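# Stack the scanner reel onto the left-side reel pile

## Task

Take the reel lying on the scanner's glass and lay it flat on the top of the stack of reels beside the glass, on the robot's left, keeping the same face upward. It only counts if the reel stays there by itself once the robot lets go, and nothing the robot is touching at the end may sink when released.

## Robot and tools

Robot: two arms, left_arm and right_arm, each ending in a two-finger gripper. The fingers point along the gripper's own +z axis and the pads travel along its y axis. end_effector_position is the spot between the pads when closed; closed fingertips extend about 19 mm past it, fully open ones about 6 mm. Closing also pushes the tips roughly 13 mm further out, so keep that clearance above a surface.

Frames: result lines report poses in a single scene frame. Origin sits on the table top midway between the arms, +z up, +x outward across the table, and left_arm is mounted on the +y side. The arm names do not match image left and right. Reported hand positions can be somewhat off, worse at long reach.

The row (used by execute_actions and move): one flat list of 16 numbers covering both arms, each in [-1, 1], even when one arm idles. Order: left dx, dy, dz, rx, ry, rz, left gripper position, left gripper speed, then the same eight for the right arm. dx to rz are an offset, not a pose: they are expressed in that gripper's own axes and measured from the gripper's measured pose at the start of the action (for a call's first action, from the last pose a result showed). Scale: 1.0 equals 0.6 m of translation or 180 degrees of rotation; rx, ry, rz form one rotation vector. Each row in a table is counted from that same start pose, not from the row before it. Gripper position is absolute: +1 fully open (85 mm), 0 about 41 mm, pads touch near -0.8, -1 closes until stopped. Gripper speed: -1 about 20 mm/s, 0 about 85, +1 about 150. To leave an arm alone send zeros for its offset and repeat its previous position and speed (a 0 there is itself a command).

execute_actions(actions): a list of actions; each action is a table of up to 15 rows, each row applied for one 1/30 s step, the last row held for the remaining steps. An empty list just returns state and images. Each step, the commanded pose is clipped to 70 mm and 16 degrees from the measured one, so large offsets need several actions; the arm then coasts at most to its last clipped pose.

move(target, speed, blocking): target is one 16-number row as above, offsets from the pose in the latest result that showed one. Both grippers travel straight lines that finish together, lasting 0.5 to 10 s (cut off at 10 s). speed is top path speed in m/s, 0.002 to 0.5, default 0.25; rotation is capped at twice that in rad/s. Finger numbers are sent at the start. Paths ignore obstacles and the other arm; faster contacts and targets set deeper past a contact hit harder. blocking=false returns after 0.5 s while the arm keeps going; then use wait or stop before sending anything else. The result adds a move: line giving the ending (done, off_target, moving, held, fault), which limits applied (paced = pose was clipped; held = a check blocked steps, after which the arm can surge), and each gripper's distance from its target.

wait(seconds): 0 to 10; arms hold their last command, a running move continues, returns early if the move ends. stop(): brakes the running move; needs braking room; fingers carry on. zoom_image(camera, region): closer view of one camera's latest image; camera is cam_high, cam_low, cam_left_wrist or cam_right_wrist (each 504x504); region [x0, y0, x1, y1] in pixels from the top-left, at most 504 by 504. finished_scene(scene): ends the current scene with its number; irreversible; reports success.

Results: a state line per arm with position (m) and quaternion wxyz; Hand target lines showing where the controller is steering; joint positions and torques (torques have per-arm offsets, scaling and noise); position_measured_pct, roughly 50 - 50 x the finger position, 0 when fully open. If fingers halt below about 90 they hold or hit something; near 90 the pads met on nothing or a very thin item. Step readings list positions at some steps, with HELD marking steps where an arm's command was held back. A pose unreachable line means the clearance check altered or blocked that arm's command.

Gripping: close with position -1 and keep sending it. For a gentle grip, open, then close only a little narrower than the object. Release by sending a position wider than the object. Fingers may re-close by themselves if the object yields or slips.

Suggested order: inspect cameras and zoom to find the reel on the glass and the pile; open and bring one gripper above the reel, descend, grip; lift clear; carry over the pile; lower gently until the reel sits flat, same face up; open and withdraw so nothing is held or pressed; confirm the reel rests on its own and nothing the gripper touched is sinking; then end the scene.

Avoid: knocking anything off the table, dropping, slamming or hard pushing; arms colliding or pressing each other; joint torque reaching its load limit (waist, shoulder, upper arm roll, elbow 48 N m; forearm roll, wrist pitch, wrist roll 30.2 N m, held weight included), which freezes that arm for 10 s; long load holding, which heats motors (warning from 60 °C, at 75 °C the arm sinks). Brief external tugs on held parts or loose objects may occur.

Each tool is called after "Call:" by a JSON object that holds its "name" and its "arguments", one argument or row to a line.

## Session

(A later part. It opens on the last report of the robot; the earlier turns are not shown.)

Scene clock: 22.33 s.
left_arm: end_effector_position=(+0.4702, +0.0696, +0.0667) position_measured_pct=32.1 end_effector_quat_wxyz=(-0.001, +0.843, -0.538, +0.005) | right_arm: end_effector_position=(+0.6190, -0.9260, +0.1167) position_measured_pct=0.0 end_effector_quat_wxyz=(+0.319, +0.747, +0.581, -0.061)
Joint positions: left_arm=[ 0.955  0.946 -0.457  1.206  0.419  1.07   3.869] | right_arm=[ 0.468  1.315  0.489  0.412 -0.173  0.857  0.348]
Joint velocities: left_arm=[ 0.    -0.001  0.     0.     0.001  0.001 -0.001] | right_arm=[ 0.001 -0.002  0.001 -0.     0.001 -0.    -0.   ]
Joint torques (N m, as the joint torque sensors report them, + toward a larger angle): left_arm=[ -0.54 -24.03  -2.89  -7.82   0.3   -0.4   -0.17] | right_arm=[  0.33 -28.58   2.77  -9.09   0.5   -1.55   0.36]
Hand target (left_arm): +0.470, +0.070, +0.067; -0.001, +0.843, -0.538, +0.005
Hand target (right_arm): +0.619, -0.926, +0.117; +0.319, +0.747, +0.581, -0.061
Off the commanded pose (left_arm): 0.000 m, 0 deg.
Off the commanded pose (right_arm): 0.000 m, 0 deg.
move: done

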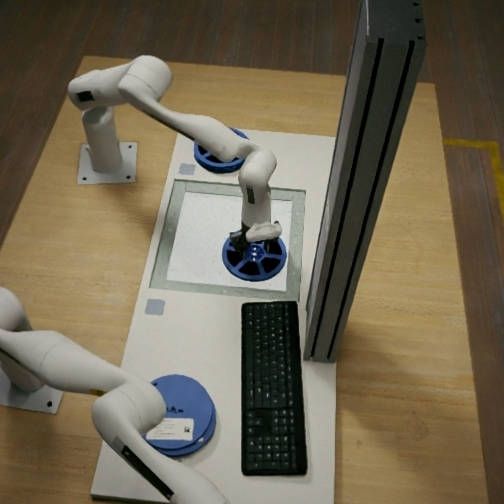

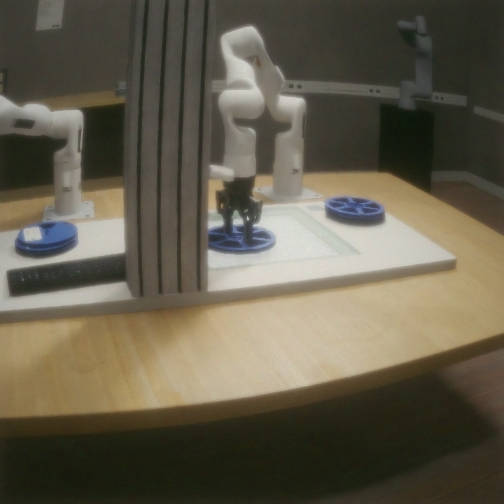

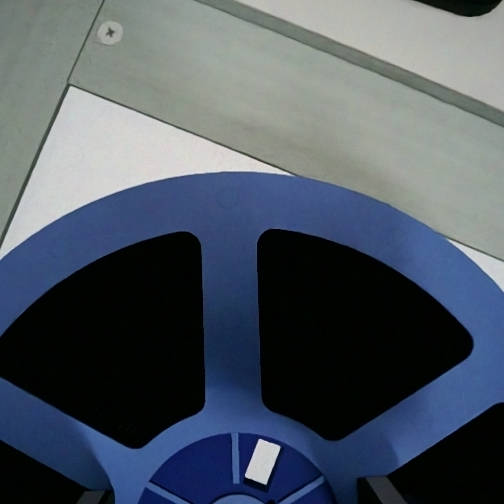

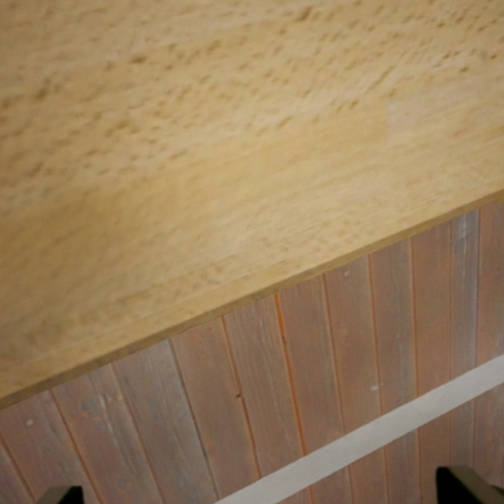

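Call:
{"name": "move", "arguments": {
  "target": [0,0,-0.089,0,0,0,0.3,-1,0,0,0,0,0,0,1,0],
  "speed": 0.06
}}

Call:
{"name": "move", "arguments": {
  "target": [-0.658,-0.048,0,0,0,0,0.3,-1,0,0,0,0,0,0,1,0],
  "speed": 0.12
}}

Call:
{"name": "zoom_image", "arguments": {
  "camera": "cam_low",
  "region": [300, 140, 410, 250]
}}

Call:
{"name": "zoom_image", "arguments": {
  "camera": "cam_high",
  "region": [170, 90, 280, 200]
}}

Scene clock: 25.33 s.
left_arm: end_effector_position=(+0.4696, +0.0698, +0.1201) position_measured_pct=32.1 end_effector_quat_wxyz=(-0.001, +0.843, -0.538, +0.005) | right_arm: end_effector_position=(+0.6190, -0.9260, +0.1167) position_measured_pct=0.0 end_effector_quat_wxyz=(+0.319, +0.747, +0.581, -0.061)
Joint positions: left_arm=[ 0.959  0.881 -0.475  1.156  0.39   1.181  3.892] | right_arm=[ 0.468  1.315  0.489  0.412 -0.173  0.857  0.348]
Joint velocities: left_arm=[ 0.001  0.001 -0.001  0.     0.     0.001  0.001] | right_arm=[ 0.    -0.001 -0.    -0.001  0.     0.001 -0.   ]
Joint torques (N m, as the joint torque sensors report them, + toward a larger angle): left_arm=[ -0.65 -23.31  -2.82  -8.29   0.33  -0.42  -0.21] | right_arm=[  0.02 -28.62   2.56  -9.23   0.57  -1.37   0.52]
Hand target (left_arm): +0.470, +0.070, +0.120; -0.001, +0.843, -0.538, +0.005
Hand target (right_arm): +0.619, -0.926, +0.117; +0.319, +0.747, +0.581, -0.061
Off the commanded pose (left_arm): 0.000 m, 0 deg.
Off the commanded pose (right_arm): 0.000 m, 0 deg.
move: done

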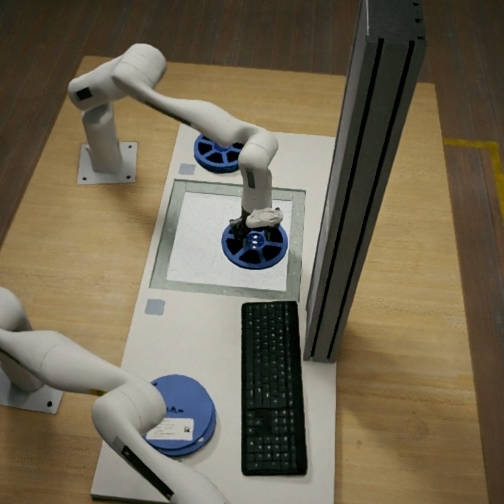

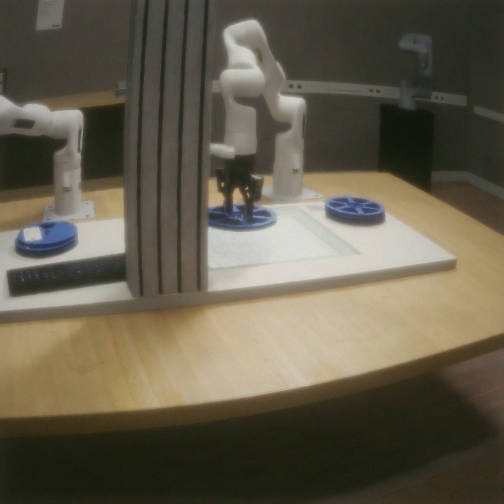

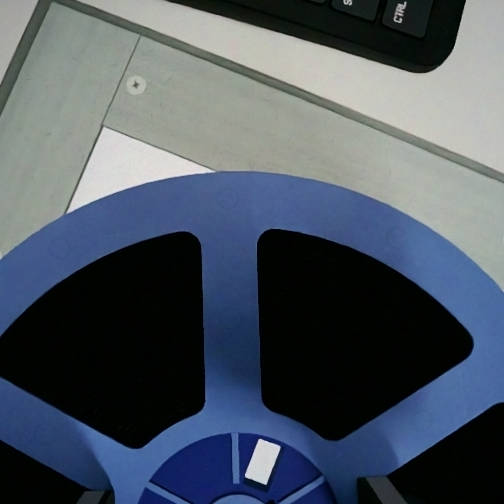

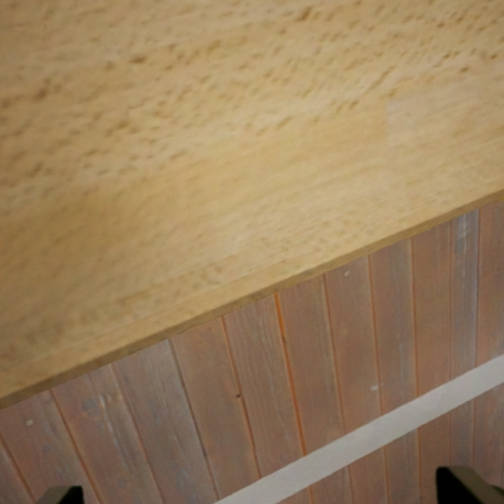

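Scene clock: 28.97 s.
left_arm: end_effector_position=(+0.3311, +0.4402, +0.1175) position_measured_pct=32.1 end_effector_quat_wxyz=(-0.001, +0.843, -0.538, +0.005) | right_arm: end_effector_position=(+0.6190, -0.9260, +0.1167) position_measured_pct=0.0 end_effector_quat_wxyz=(+0.319, +0.747, +0.581, -0.061)
Joint positions: left_arm=[ 0.444  0.438 -0.561  2.064  0.357  0.724  3.058] | right_arm=[ 0.468  1.315  0.489  0.412 -0.173  0.857  0.348]
Joint velocities: left_arm=[-0.008 -0.    -0.005  0.     0.006  0.001 -0.005] | right_arm=[-0.001  0.     0.001  0.    -0.    -0.    -0.001]
Joint torques (N m, as the joint torque sensors report them, + toward a larger angle): left_arm=[ -0.29 -13.47  -1.85  -5.93   0.27  -0.25  -0.29] | right_arm=[ -0.01 -28.95   2.97  -9.28   0.62  -1.41   0.36]
Hand target (left_arm): +0.331, +0.441, +0.118; -0.001, +0.843, -0.537, +0.005
Hand target (right_arm): +0.619, -0.926, +0.117; +0.319, +0.747, +0.581, -0.061
Off the commanded pose (left_arm): 0.002 m, 0 deg.
Off the commanded pose (right_arm): 0.000 m, 0 deg.
move: done

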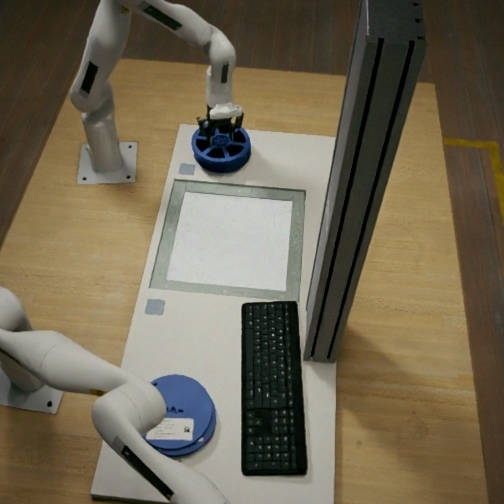

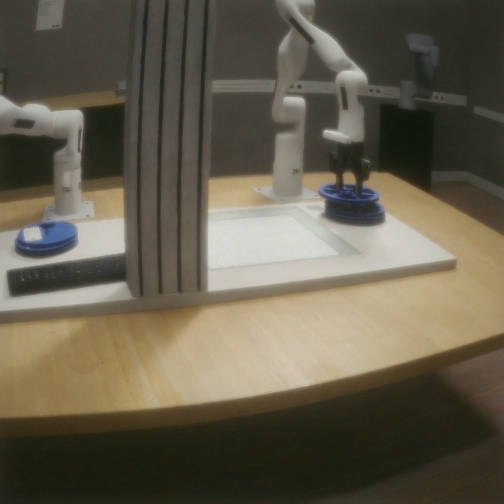

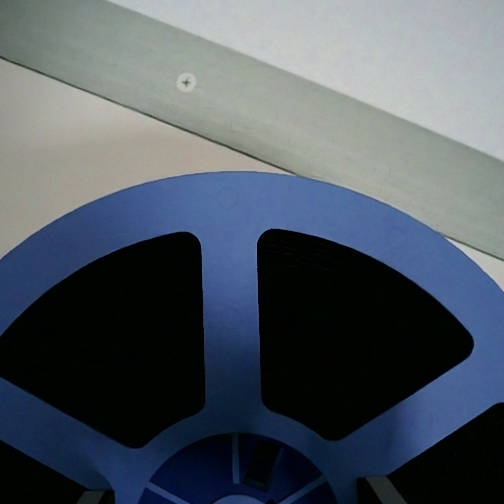

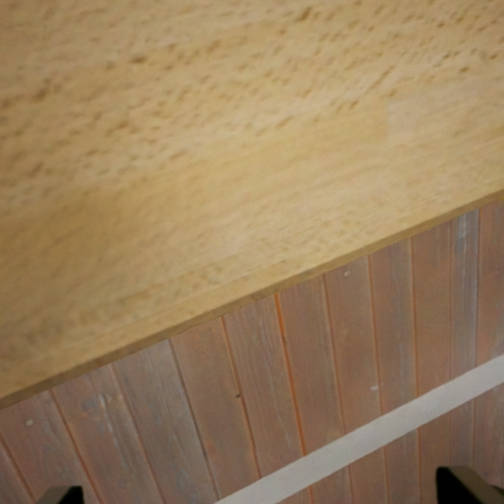

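Region (300, 140, 410, 250) of cam_low's 504x504 image, scaled by 4.582, with more detail than that image has.

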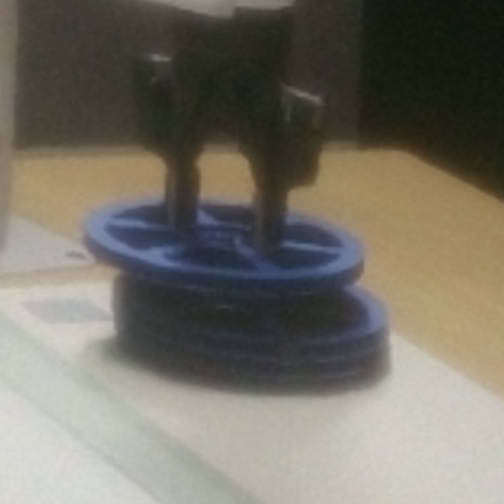

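Region (170, 90, 280, 200) of cam_high's 504x504 image, scaled by 4.582, with more detail than that image has.

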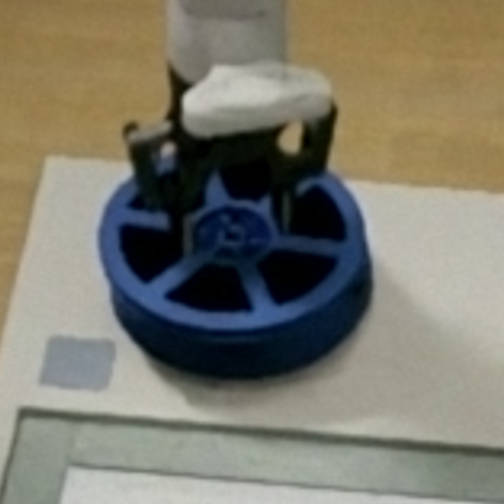

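Call:
{"name": "move", "arguments": {
  "target": [-0.025,-0.017,0.028,0,0,0,0.3,-1,0,0,0,0,0,0,1,0],
  "speed": 0.03
}}

Call:
{"name": "zoom_image", "arguments": {
  "camera": "cam_low",
  "region": [300, 140, 410, 250]
}}

Call:
{"name": "zoom_image", "arguments": {
  "camera": "cam_high",
  "region": [170, 90, 280, 200]
}}

Scene clock: 31.00 s.
left_arm: end_effector_position=(+0.3344, +0.4578, +0.1008) position_measured_pct=32.1 end_effector_quat_wxyz=(-0.001, +0.843, -0.538, +0.005) | right_arm: end_effector_position=(+0.6190, -0.9260, +0.1167) position_measured_pct=0.0 end_effector_quat_wxyz=(+0.319, +0.747, +0.581, -0.061)
Joint positions: left_arm=[ 0.373  0.48  -0.536  2.069  0.394  0.682  2.978] | right_arm=[ 0.468  1.315  0.489  0.412 -0.173  0.857  0.348]
Joint velocities: left_arm=[-0.004  0.003 -0.003  0.     0.002 -0.001 -0.002] | right_arm=[-0.001  0.     0.002 -0.     0.003 -0.     0.   ]
Joint torques (N m, as the joint torque sensors report them, + toward a larger angle): left_arm=[ -0.08 -13.93  -1.89  -5.55   0.34  -0.37  -0.28] | right_arm=[ -0.05 -28.54   2.45  -9.27   0.43  -1.33   0.51]
Hand target (left_arm): +0.334, +0.458, +0.101; -0.001, +0.843, -0.538, +0.005
Hand target (right_arm): +0.619, -0.926, +0.117; +0.319, +0.747, +0.581, -0.061
Off the commanded pose (left_arm): 0.000 m, 0 deg.
Off the commanded pose (right_arm): 0.000 m, 0 deg.
move: done

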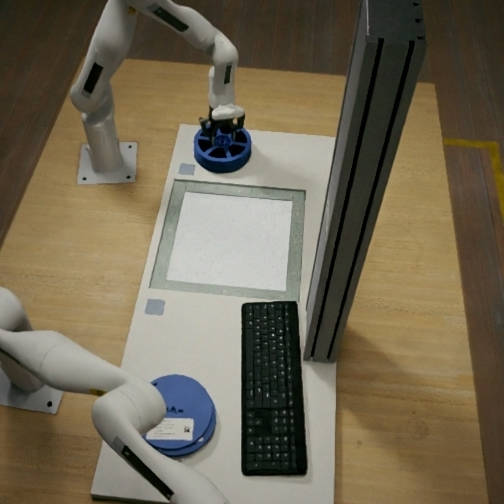

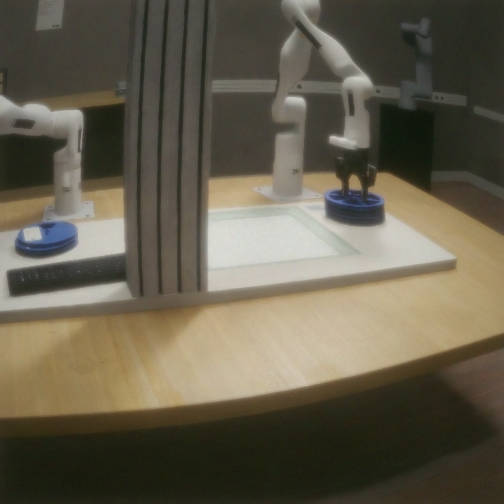

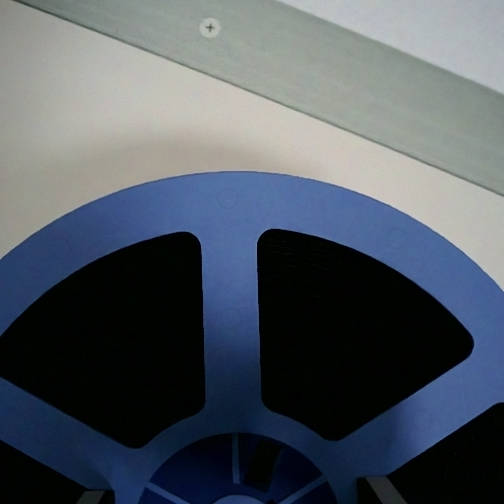

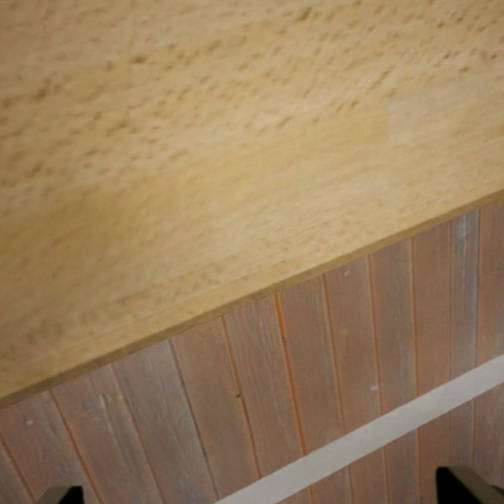

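Region (300, 140, 410, 250) of cam_low's 504x504 image, scaled by 4.582, with more detail than that image has.

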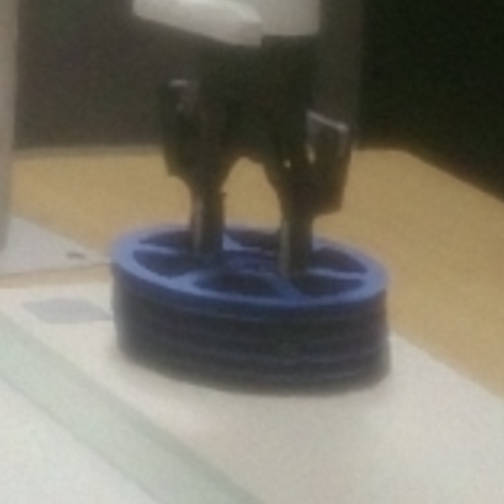

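Region (170, 90, 280, 200) of cam_high's 504x504 image, scaled by 4.582, with more detail than that image has.

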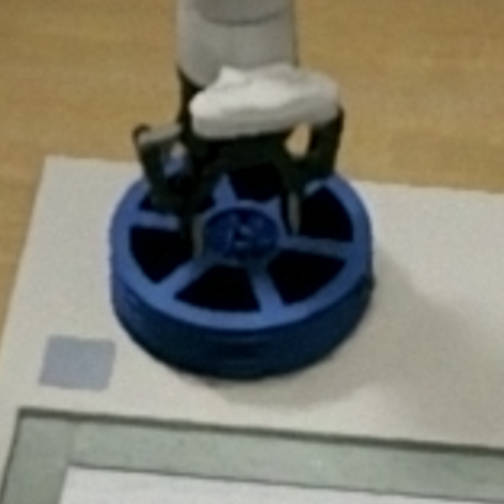

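Aligned. Lower slowly (~11 mm expected).

Call:
{"name": "move", "arguments": {
  "target": [-0.002,0,0.021,0,0,0,0.3,-1,0,0,0,0,0,0,1,0],
  "speed": 0.008
}}

Call:
{"name": "zoom_image", "arguments": {
  "camera": "cam_low",
  "region": [300, 140, 410, 250]
}}

Scene clock: 33.47 s.
left_arm: end_effector_position=(+0.3341, +0.4589, +0.0883) position_measured_pct=32.1 end_effector_quat_wxyz=(-0.001, +0.843, -0.538, +0.005) | right_arm: end_effector_position=(+0.6190, -0.9260, +0.1167) position_measured_pct=0.0 end_effector_quat_wxyz=(+0.319, +0.747, +0.581, -0.061)
Joint positions: left_arm=[ 0.352  0.506 -0.516  2.083  0.42   0.644  2.952] | right_arm=[ 0.468  1.315  0.489  0.412 -0.173  0.857  0.348]
Joint velocities: left_arm=[-0.001  0.    -0.    -0.     0.003 -0.002 -0.001] | right_arm=[ 0.001 -0.002  0.    -0.     0.    -0.     0.   ]
Joint torques (N m, as the joint torque sensors report them, + toward a larger angle): left_arm=[ -0.48 -13.68  -1.73  -5.05   0.24  -0.42  -0.16] | right_arm=[  0.1  -28.86   2.67  -9.2    0.39  -1.33   0.32]
Hand target (left_arm): +0.334, +0.459, +0.088; -0.001, +0.843, -0.538, +0.005
Hand target (right_arm): +0.619, -0.926, +0.117; +0.319, +0.747, +0.581, -0.061
Off the commanded pose (left_arm): 0.000 m, 0 deg.
Off the commanded pose (right_arm): 0.000 m, 0 deg.
move: done

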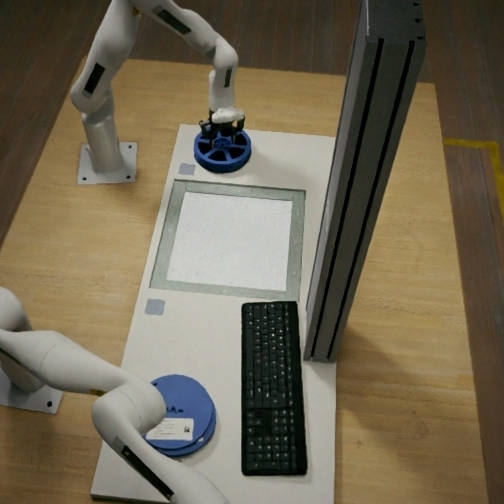

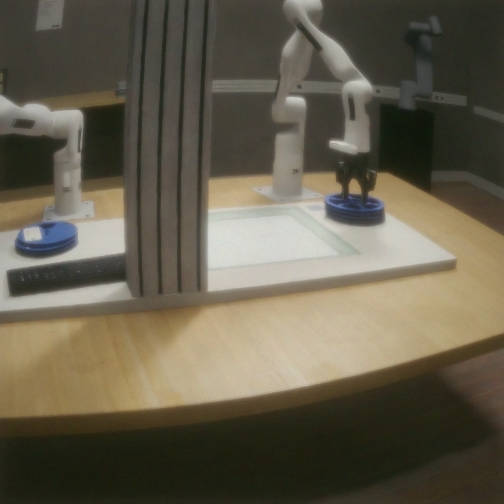

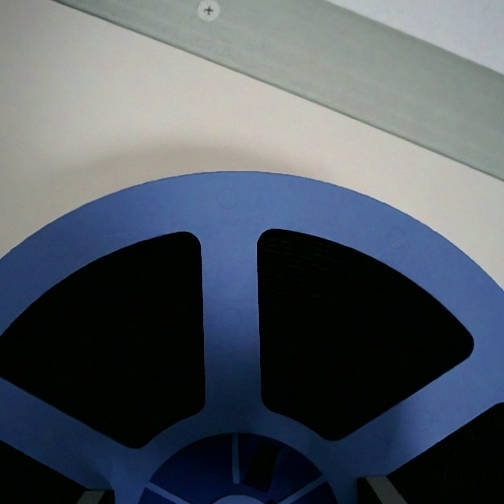

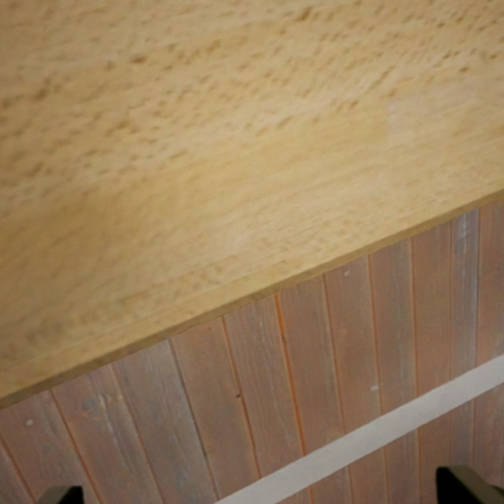

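Region (300, 140, 410, 250) of cam_low's 504x504 image, scaled by 4.582, with more detail than that image has.

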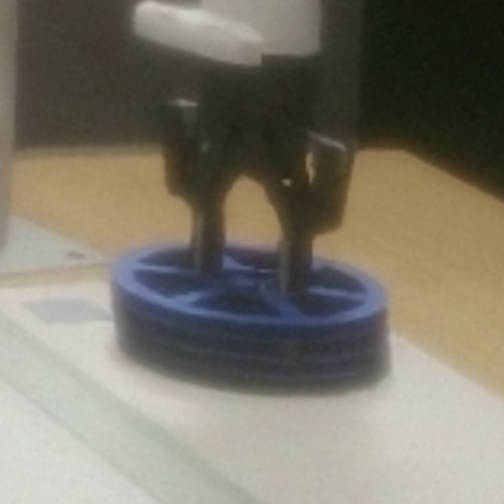

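Just touching. Press 1.5 mm more, open, and lift.

Call:
{"name": "move", "arguments": {
  "target": [0,0,0.0025,0,0,0,0.3,-1,0,0,0,0,0,0,1,0],
  "speed": 0.004
}}

Call:
{"name": "move", "arguments": {
  "target": [0,0,0,0,0,0,0.8,-0.5,0,0,0,0,0,0,1,0]
}}

Call:
{"name": "move", "arguments": {
  "target": [0,0,-0.1,0,0,0,0.8,-0.5,0,0,0,0,0,0,1,0],
  "speed": 0.1
}}

Call:
{"name": "zoom_image", "arguments": {
  "camera": "cam_low",
  "region": [300, 140, 410, 250]
}}

Scene clock: 35.00 s.
left_arm: end_effector_position=(+0.3341, +0.4589, +0.0880) position_measured_pct=32.1 end_effector_quat_wxyz=(-0.001, +0.843, -0.538, +0.006) | right_arm: end_effector_position=(+0.6190, -0.9260, +0.1167) position_measured_pct=0.0 end_effector_quat_wxyz=(+0.319, +0.747, +0.581, -0.061)
Joint positions: left_arm=[ 0.35   0.506 -0.514  2.084  0.422  0.642  2.948] | right_arm=[ 0.468  1.315  0.489  0.412 -0.173  0.857  0.348]
Joint velocities: left_arm=[-0.     0.001  0.001  0.     0.002 -0.    -0.   ] | right_arm=[ 0.001 -0.001  0.001 -0.    -0.     0.     0.   ]
Joint torques (N m, as the joint torque sensors report them, + toward a larger angle): left_arm=[ -0.22 -11.04  -1.08  -4.93   0.83  -1.54  -0.06] | right_arm=[ -0.21 -28.7    2.71  -9.19   0.52  -1.29   0.39]
Hand target (left_arm): +0.334, +0.459, +0.087; -0.001, +0.843, -0.538, +0.005
Hand target (right_arm): +0.619, -0.926, +0.117; +0.319, +0.747, +0.581, -0.061
Off the commanded pose (left_arm): 0.001 m, 0 deg.
Off the commanded pose (right_arm): 0.000 m, 0 deg.
move: done

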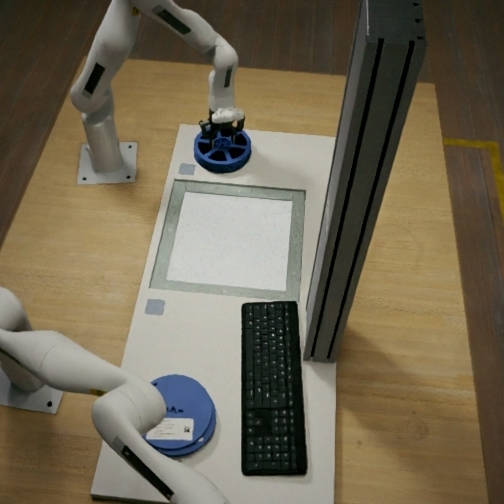

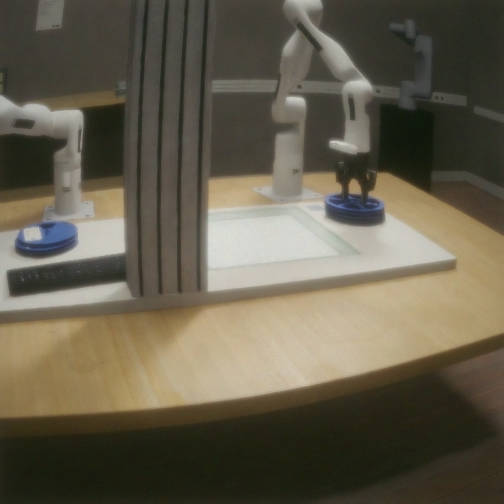

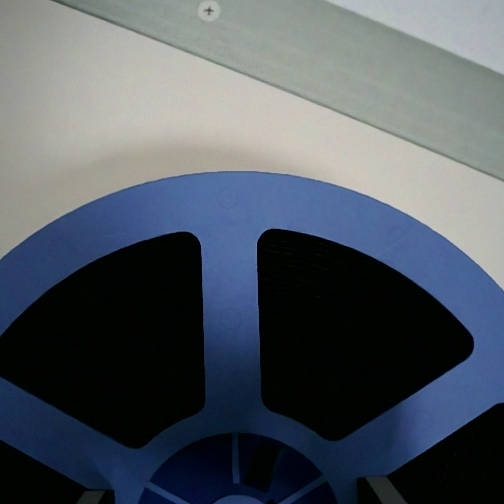

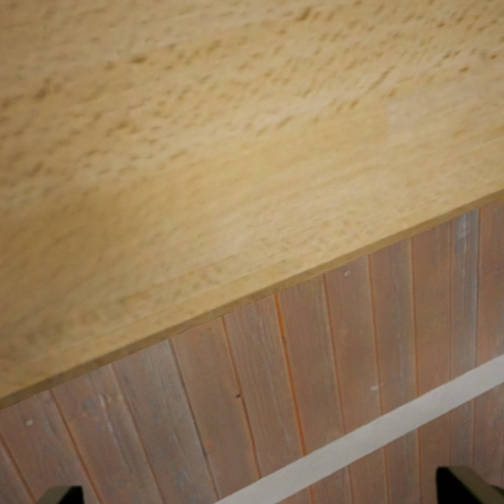

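Scene clock: 35.73 s.
left_arm: end_effector_position=(+0.3341, +0.4589, +0.0880) position_measured_pct=9.9 end_effector_quat_wxyz=(-0.001, +0.843, -0.538, +0.006) | right_arm: end_effector_position=(+0.6190, -0.9260, +0.1167) position_measured_pct=0.0 end_effector_quat_wxyz=(+0.319, +0.747, +0.581, -0.061)
Joint positions: left_arm=[ 0.35   0.506 -0.514  2.084  0.422  0.642  2.949] | right_arm=[ 0.468  1.315  0.489  0.412 -0.173  0.857  0.348]
Joint velocities: left_arm=[ 0.    -0.002 -0.002 -0.    -0.    -0.001 -0.   ] | right_arm=[ 0.001 -0.001  0.001 -0.001  0.    -0.    -0.   ]
Joint torques (N m, as the joint torque sensors report them, + toward a larger angle): left_arm=[ -0.63 -13.67  -1.68  -5.07   0.24  -0.28  -0.21] | right_arm=[  0.14 -28.6    2.84  -8.97   0.46  -1.54   0.46]
Hand target (left_arm): +0.334, +0.459, +0.088; -0.001, +0.843, -0.538, +0.006
Hand target (right_arm): +0.619, -0.926, +0.117; +0.319, +0.747, +0.581, -0.061
Off the commanded pose (left_arm): 0.000 m, 0 deg.
Off the commanded pose (right_arm): 0.000 m, 0 deg.
move: done

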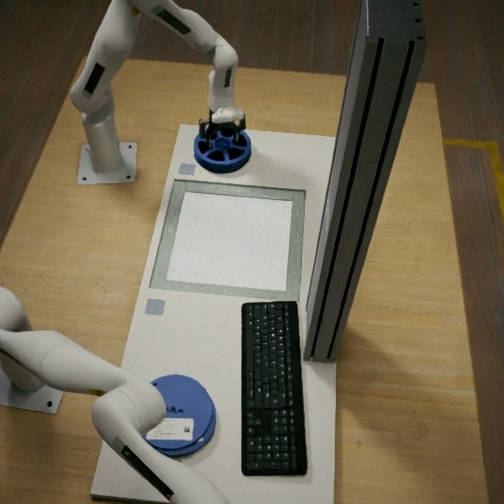

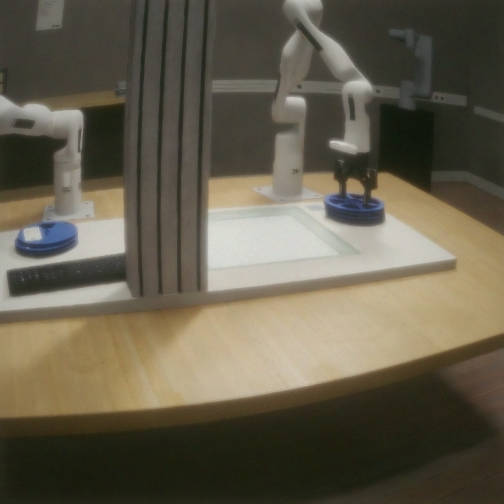

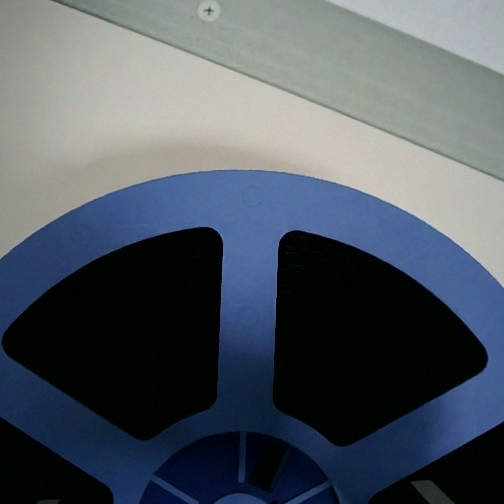

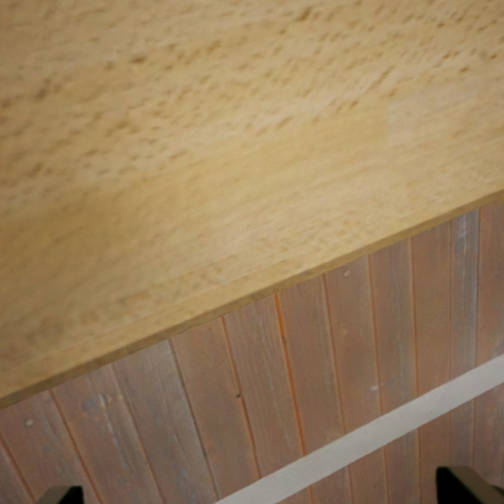

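Scene clock: 36.67 s.
left_arm: end_effector_position=(+0.3332, +0.4591, +0.1478) position_measured_pct=9.9 end_effector_quat_wxyz=(-0.001, +0.843, -0.538, +0.006) | right_arm: end_effector_position=(+0.6190, -0.9260, +0.1167) position_measured_pct=0.0 end_effector_quat_wxyz=(+0.319, +0.747, +0.581, -0.061)
Joint positions: left_arm=[ 0.421  0.386 -0.591  2.01   0.302  0.82   3.058] | right_arm=[ 0.468  1.315  0.489  0.412 -0.173  0.857  0.348]
Joint velocities: left_arm=[ 0.003 -0.005  0.003 -0.001 -0.001  0.002  0.002] | right_arm=[ 0.     0.003  0.     0.    -0.001 -0.     0.   ]
Joint torques (N m, as the joint torque sensors report them, + toward a larger angle): left_arm=[ -0.36 -12.31  -1.75  -6.22   0.32  -0.41  -0.23] | right_arm=[  0.2  -28.6    2.75  -9.12   0.4   -1.3    0.35]
Hand target (left_arm): +0.333, +0.459, +0.148; -0.001, +0.843, -0.538, +0.006
Hand target (right_arm): +0.619, -0.926, +0.117; +0.319, +0.747, +0.581, -0.061
Off the commanded pose (left_arm): 0.000 m, 0 deg.
Off the commanded pose (right_arm): 0.000 m, 0 deg.
move: done

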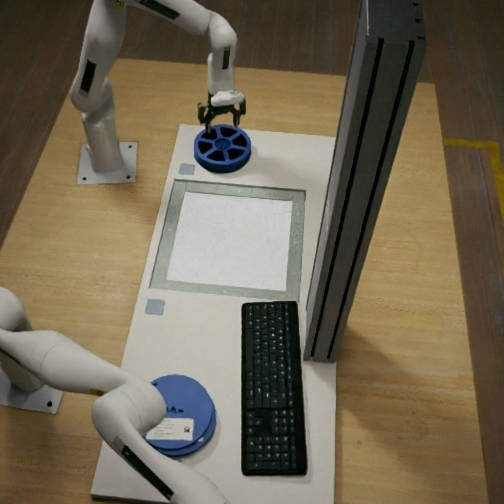

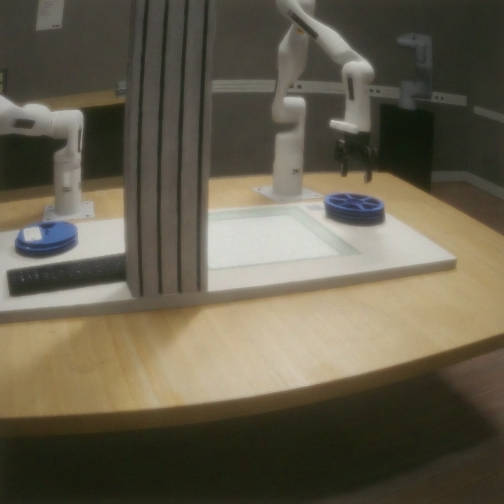

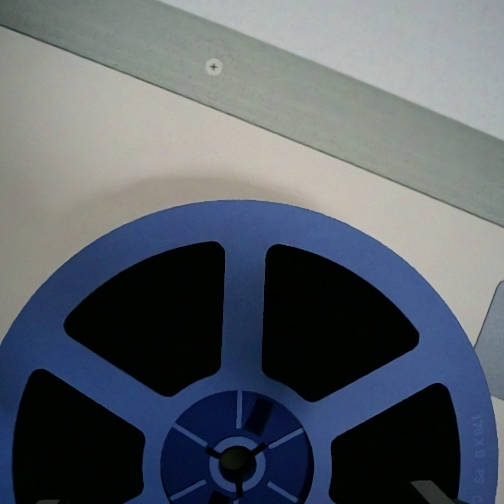

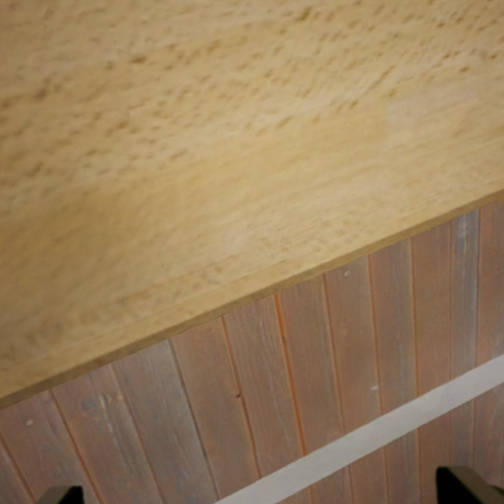

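Region (300, 140, 410, 250) of cam_low's 504x504 image, scaled by 4.582, with more detail than that image has.

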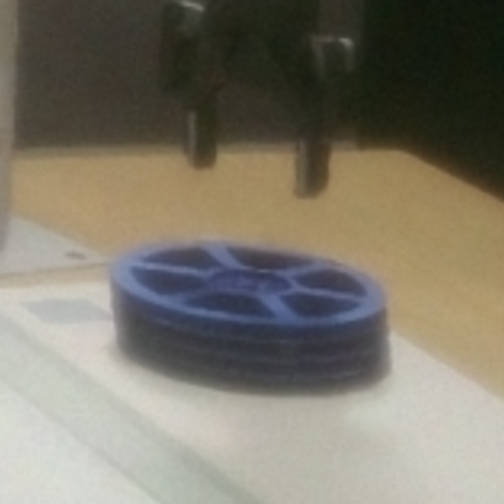

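Call:
{"name": "finished_scene", "arguments": {
  "scene": 1
}}

The scene is finished: the task was done.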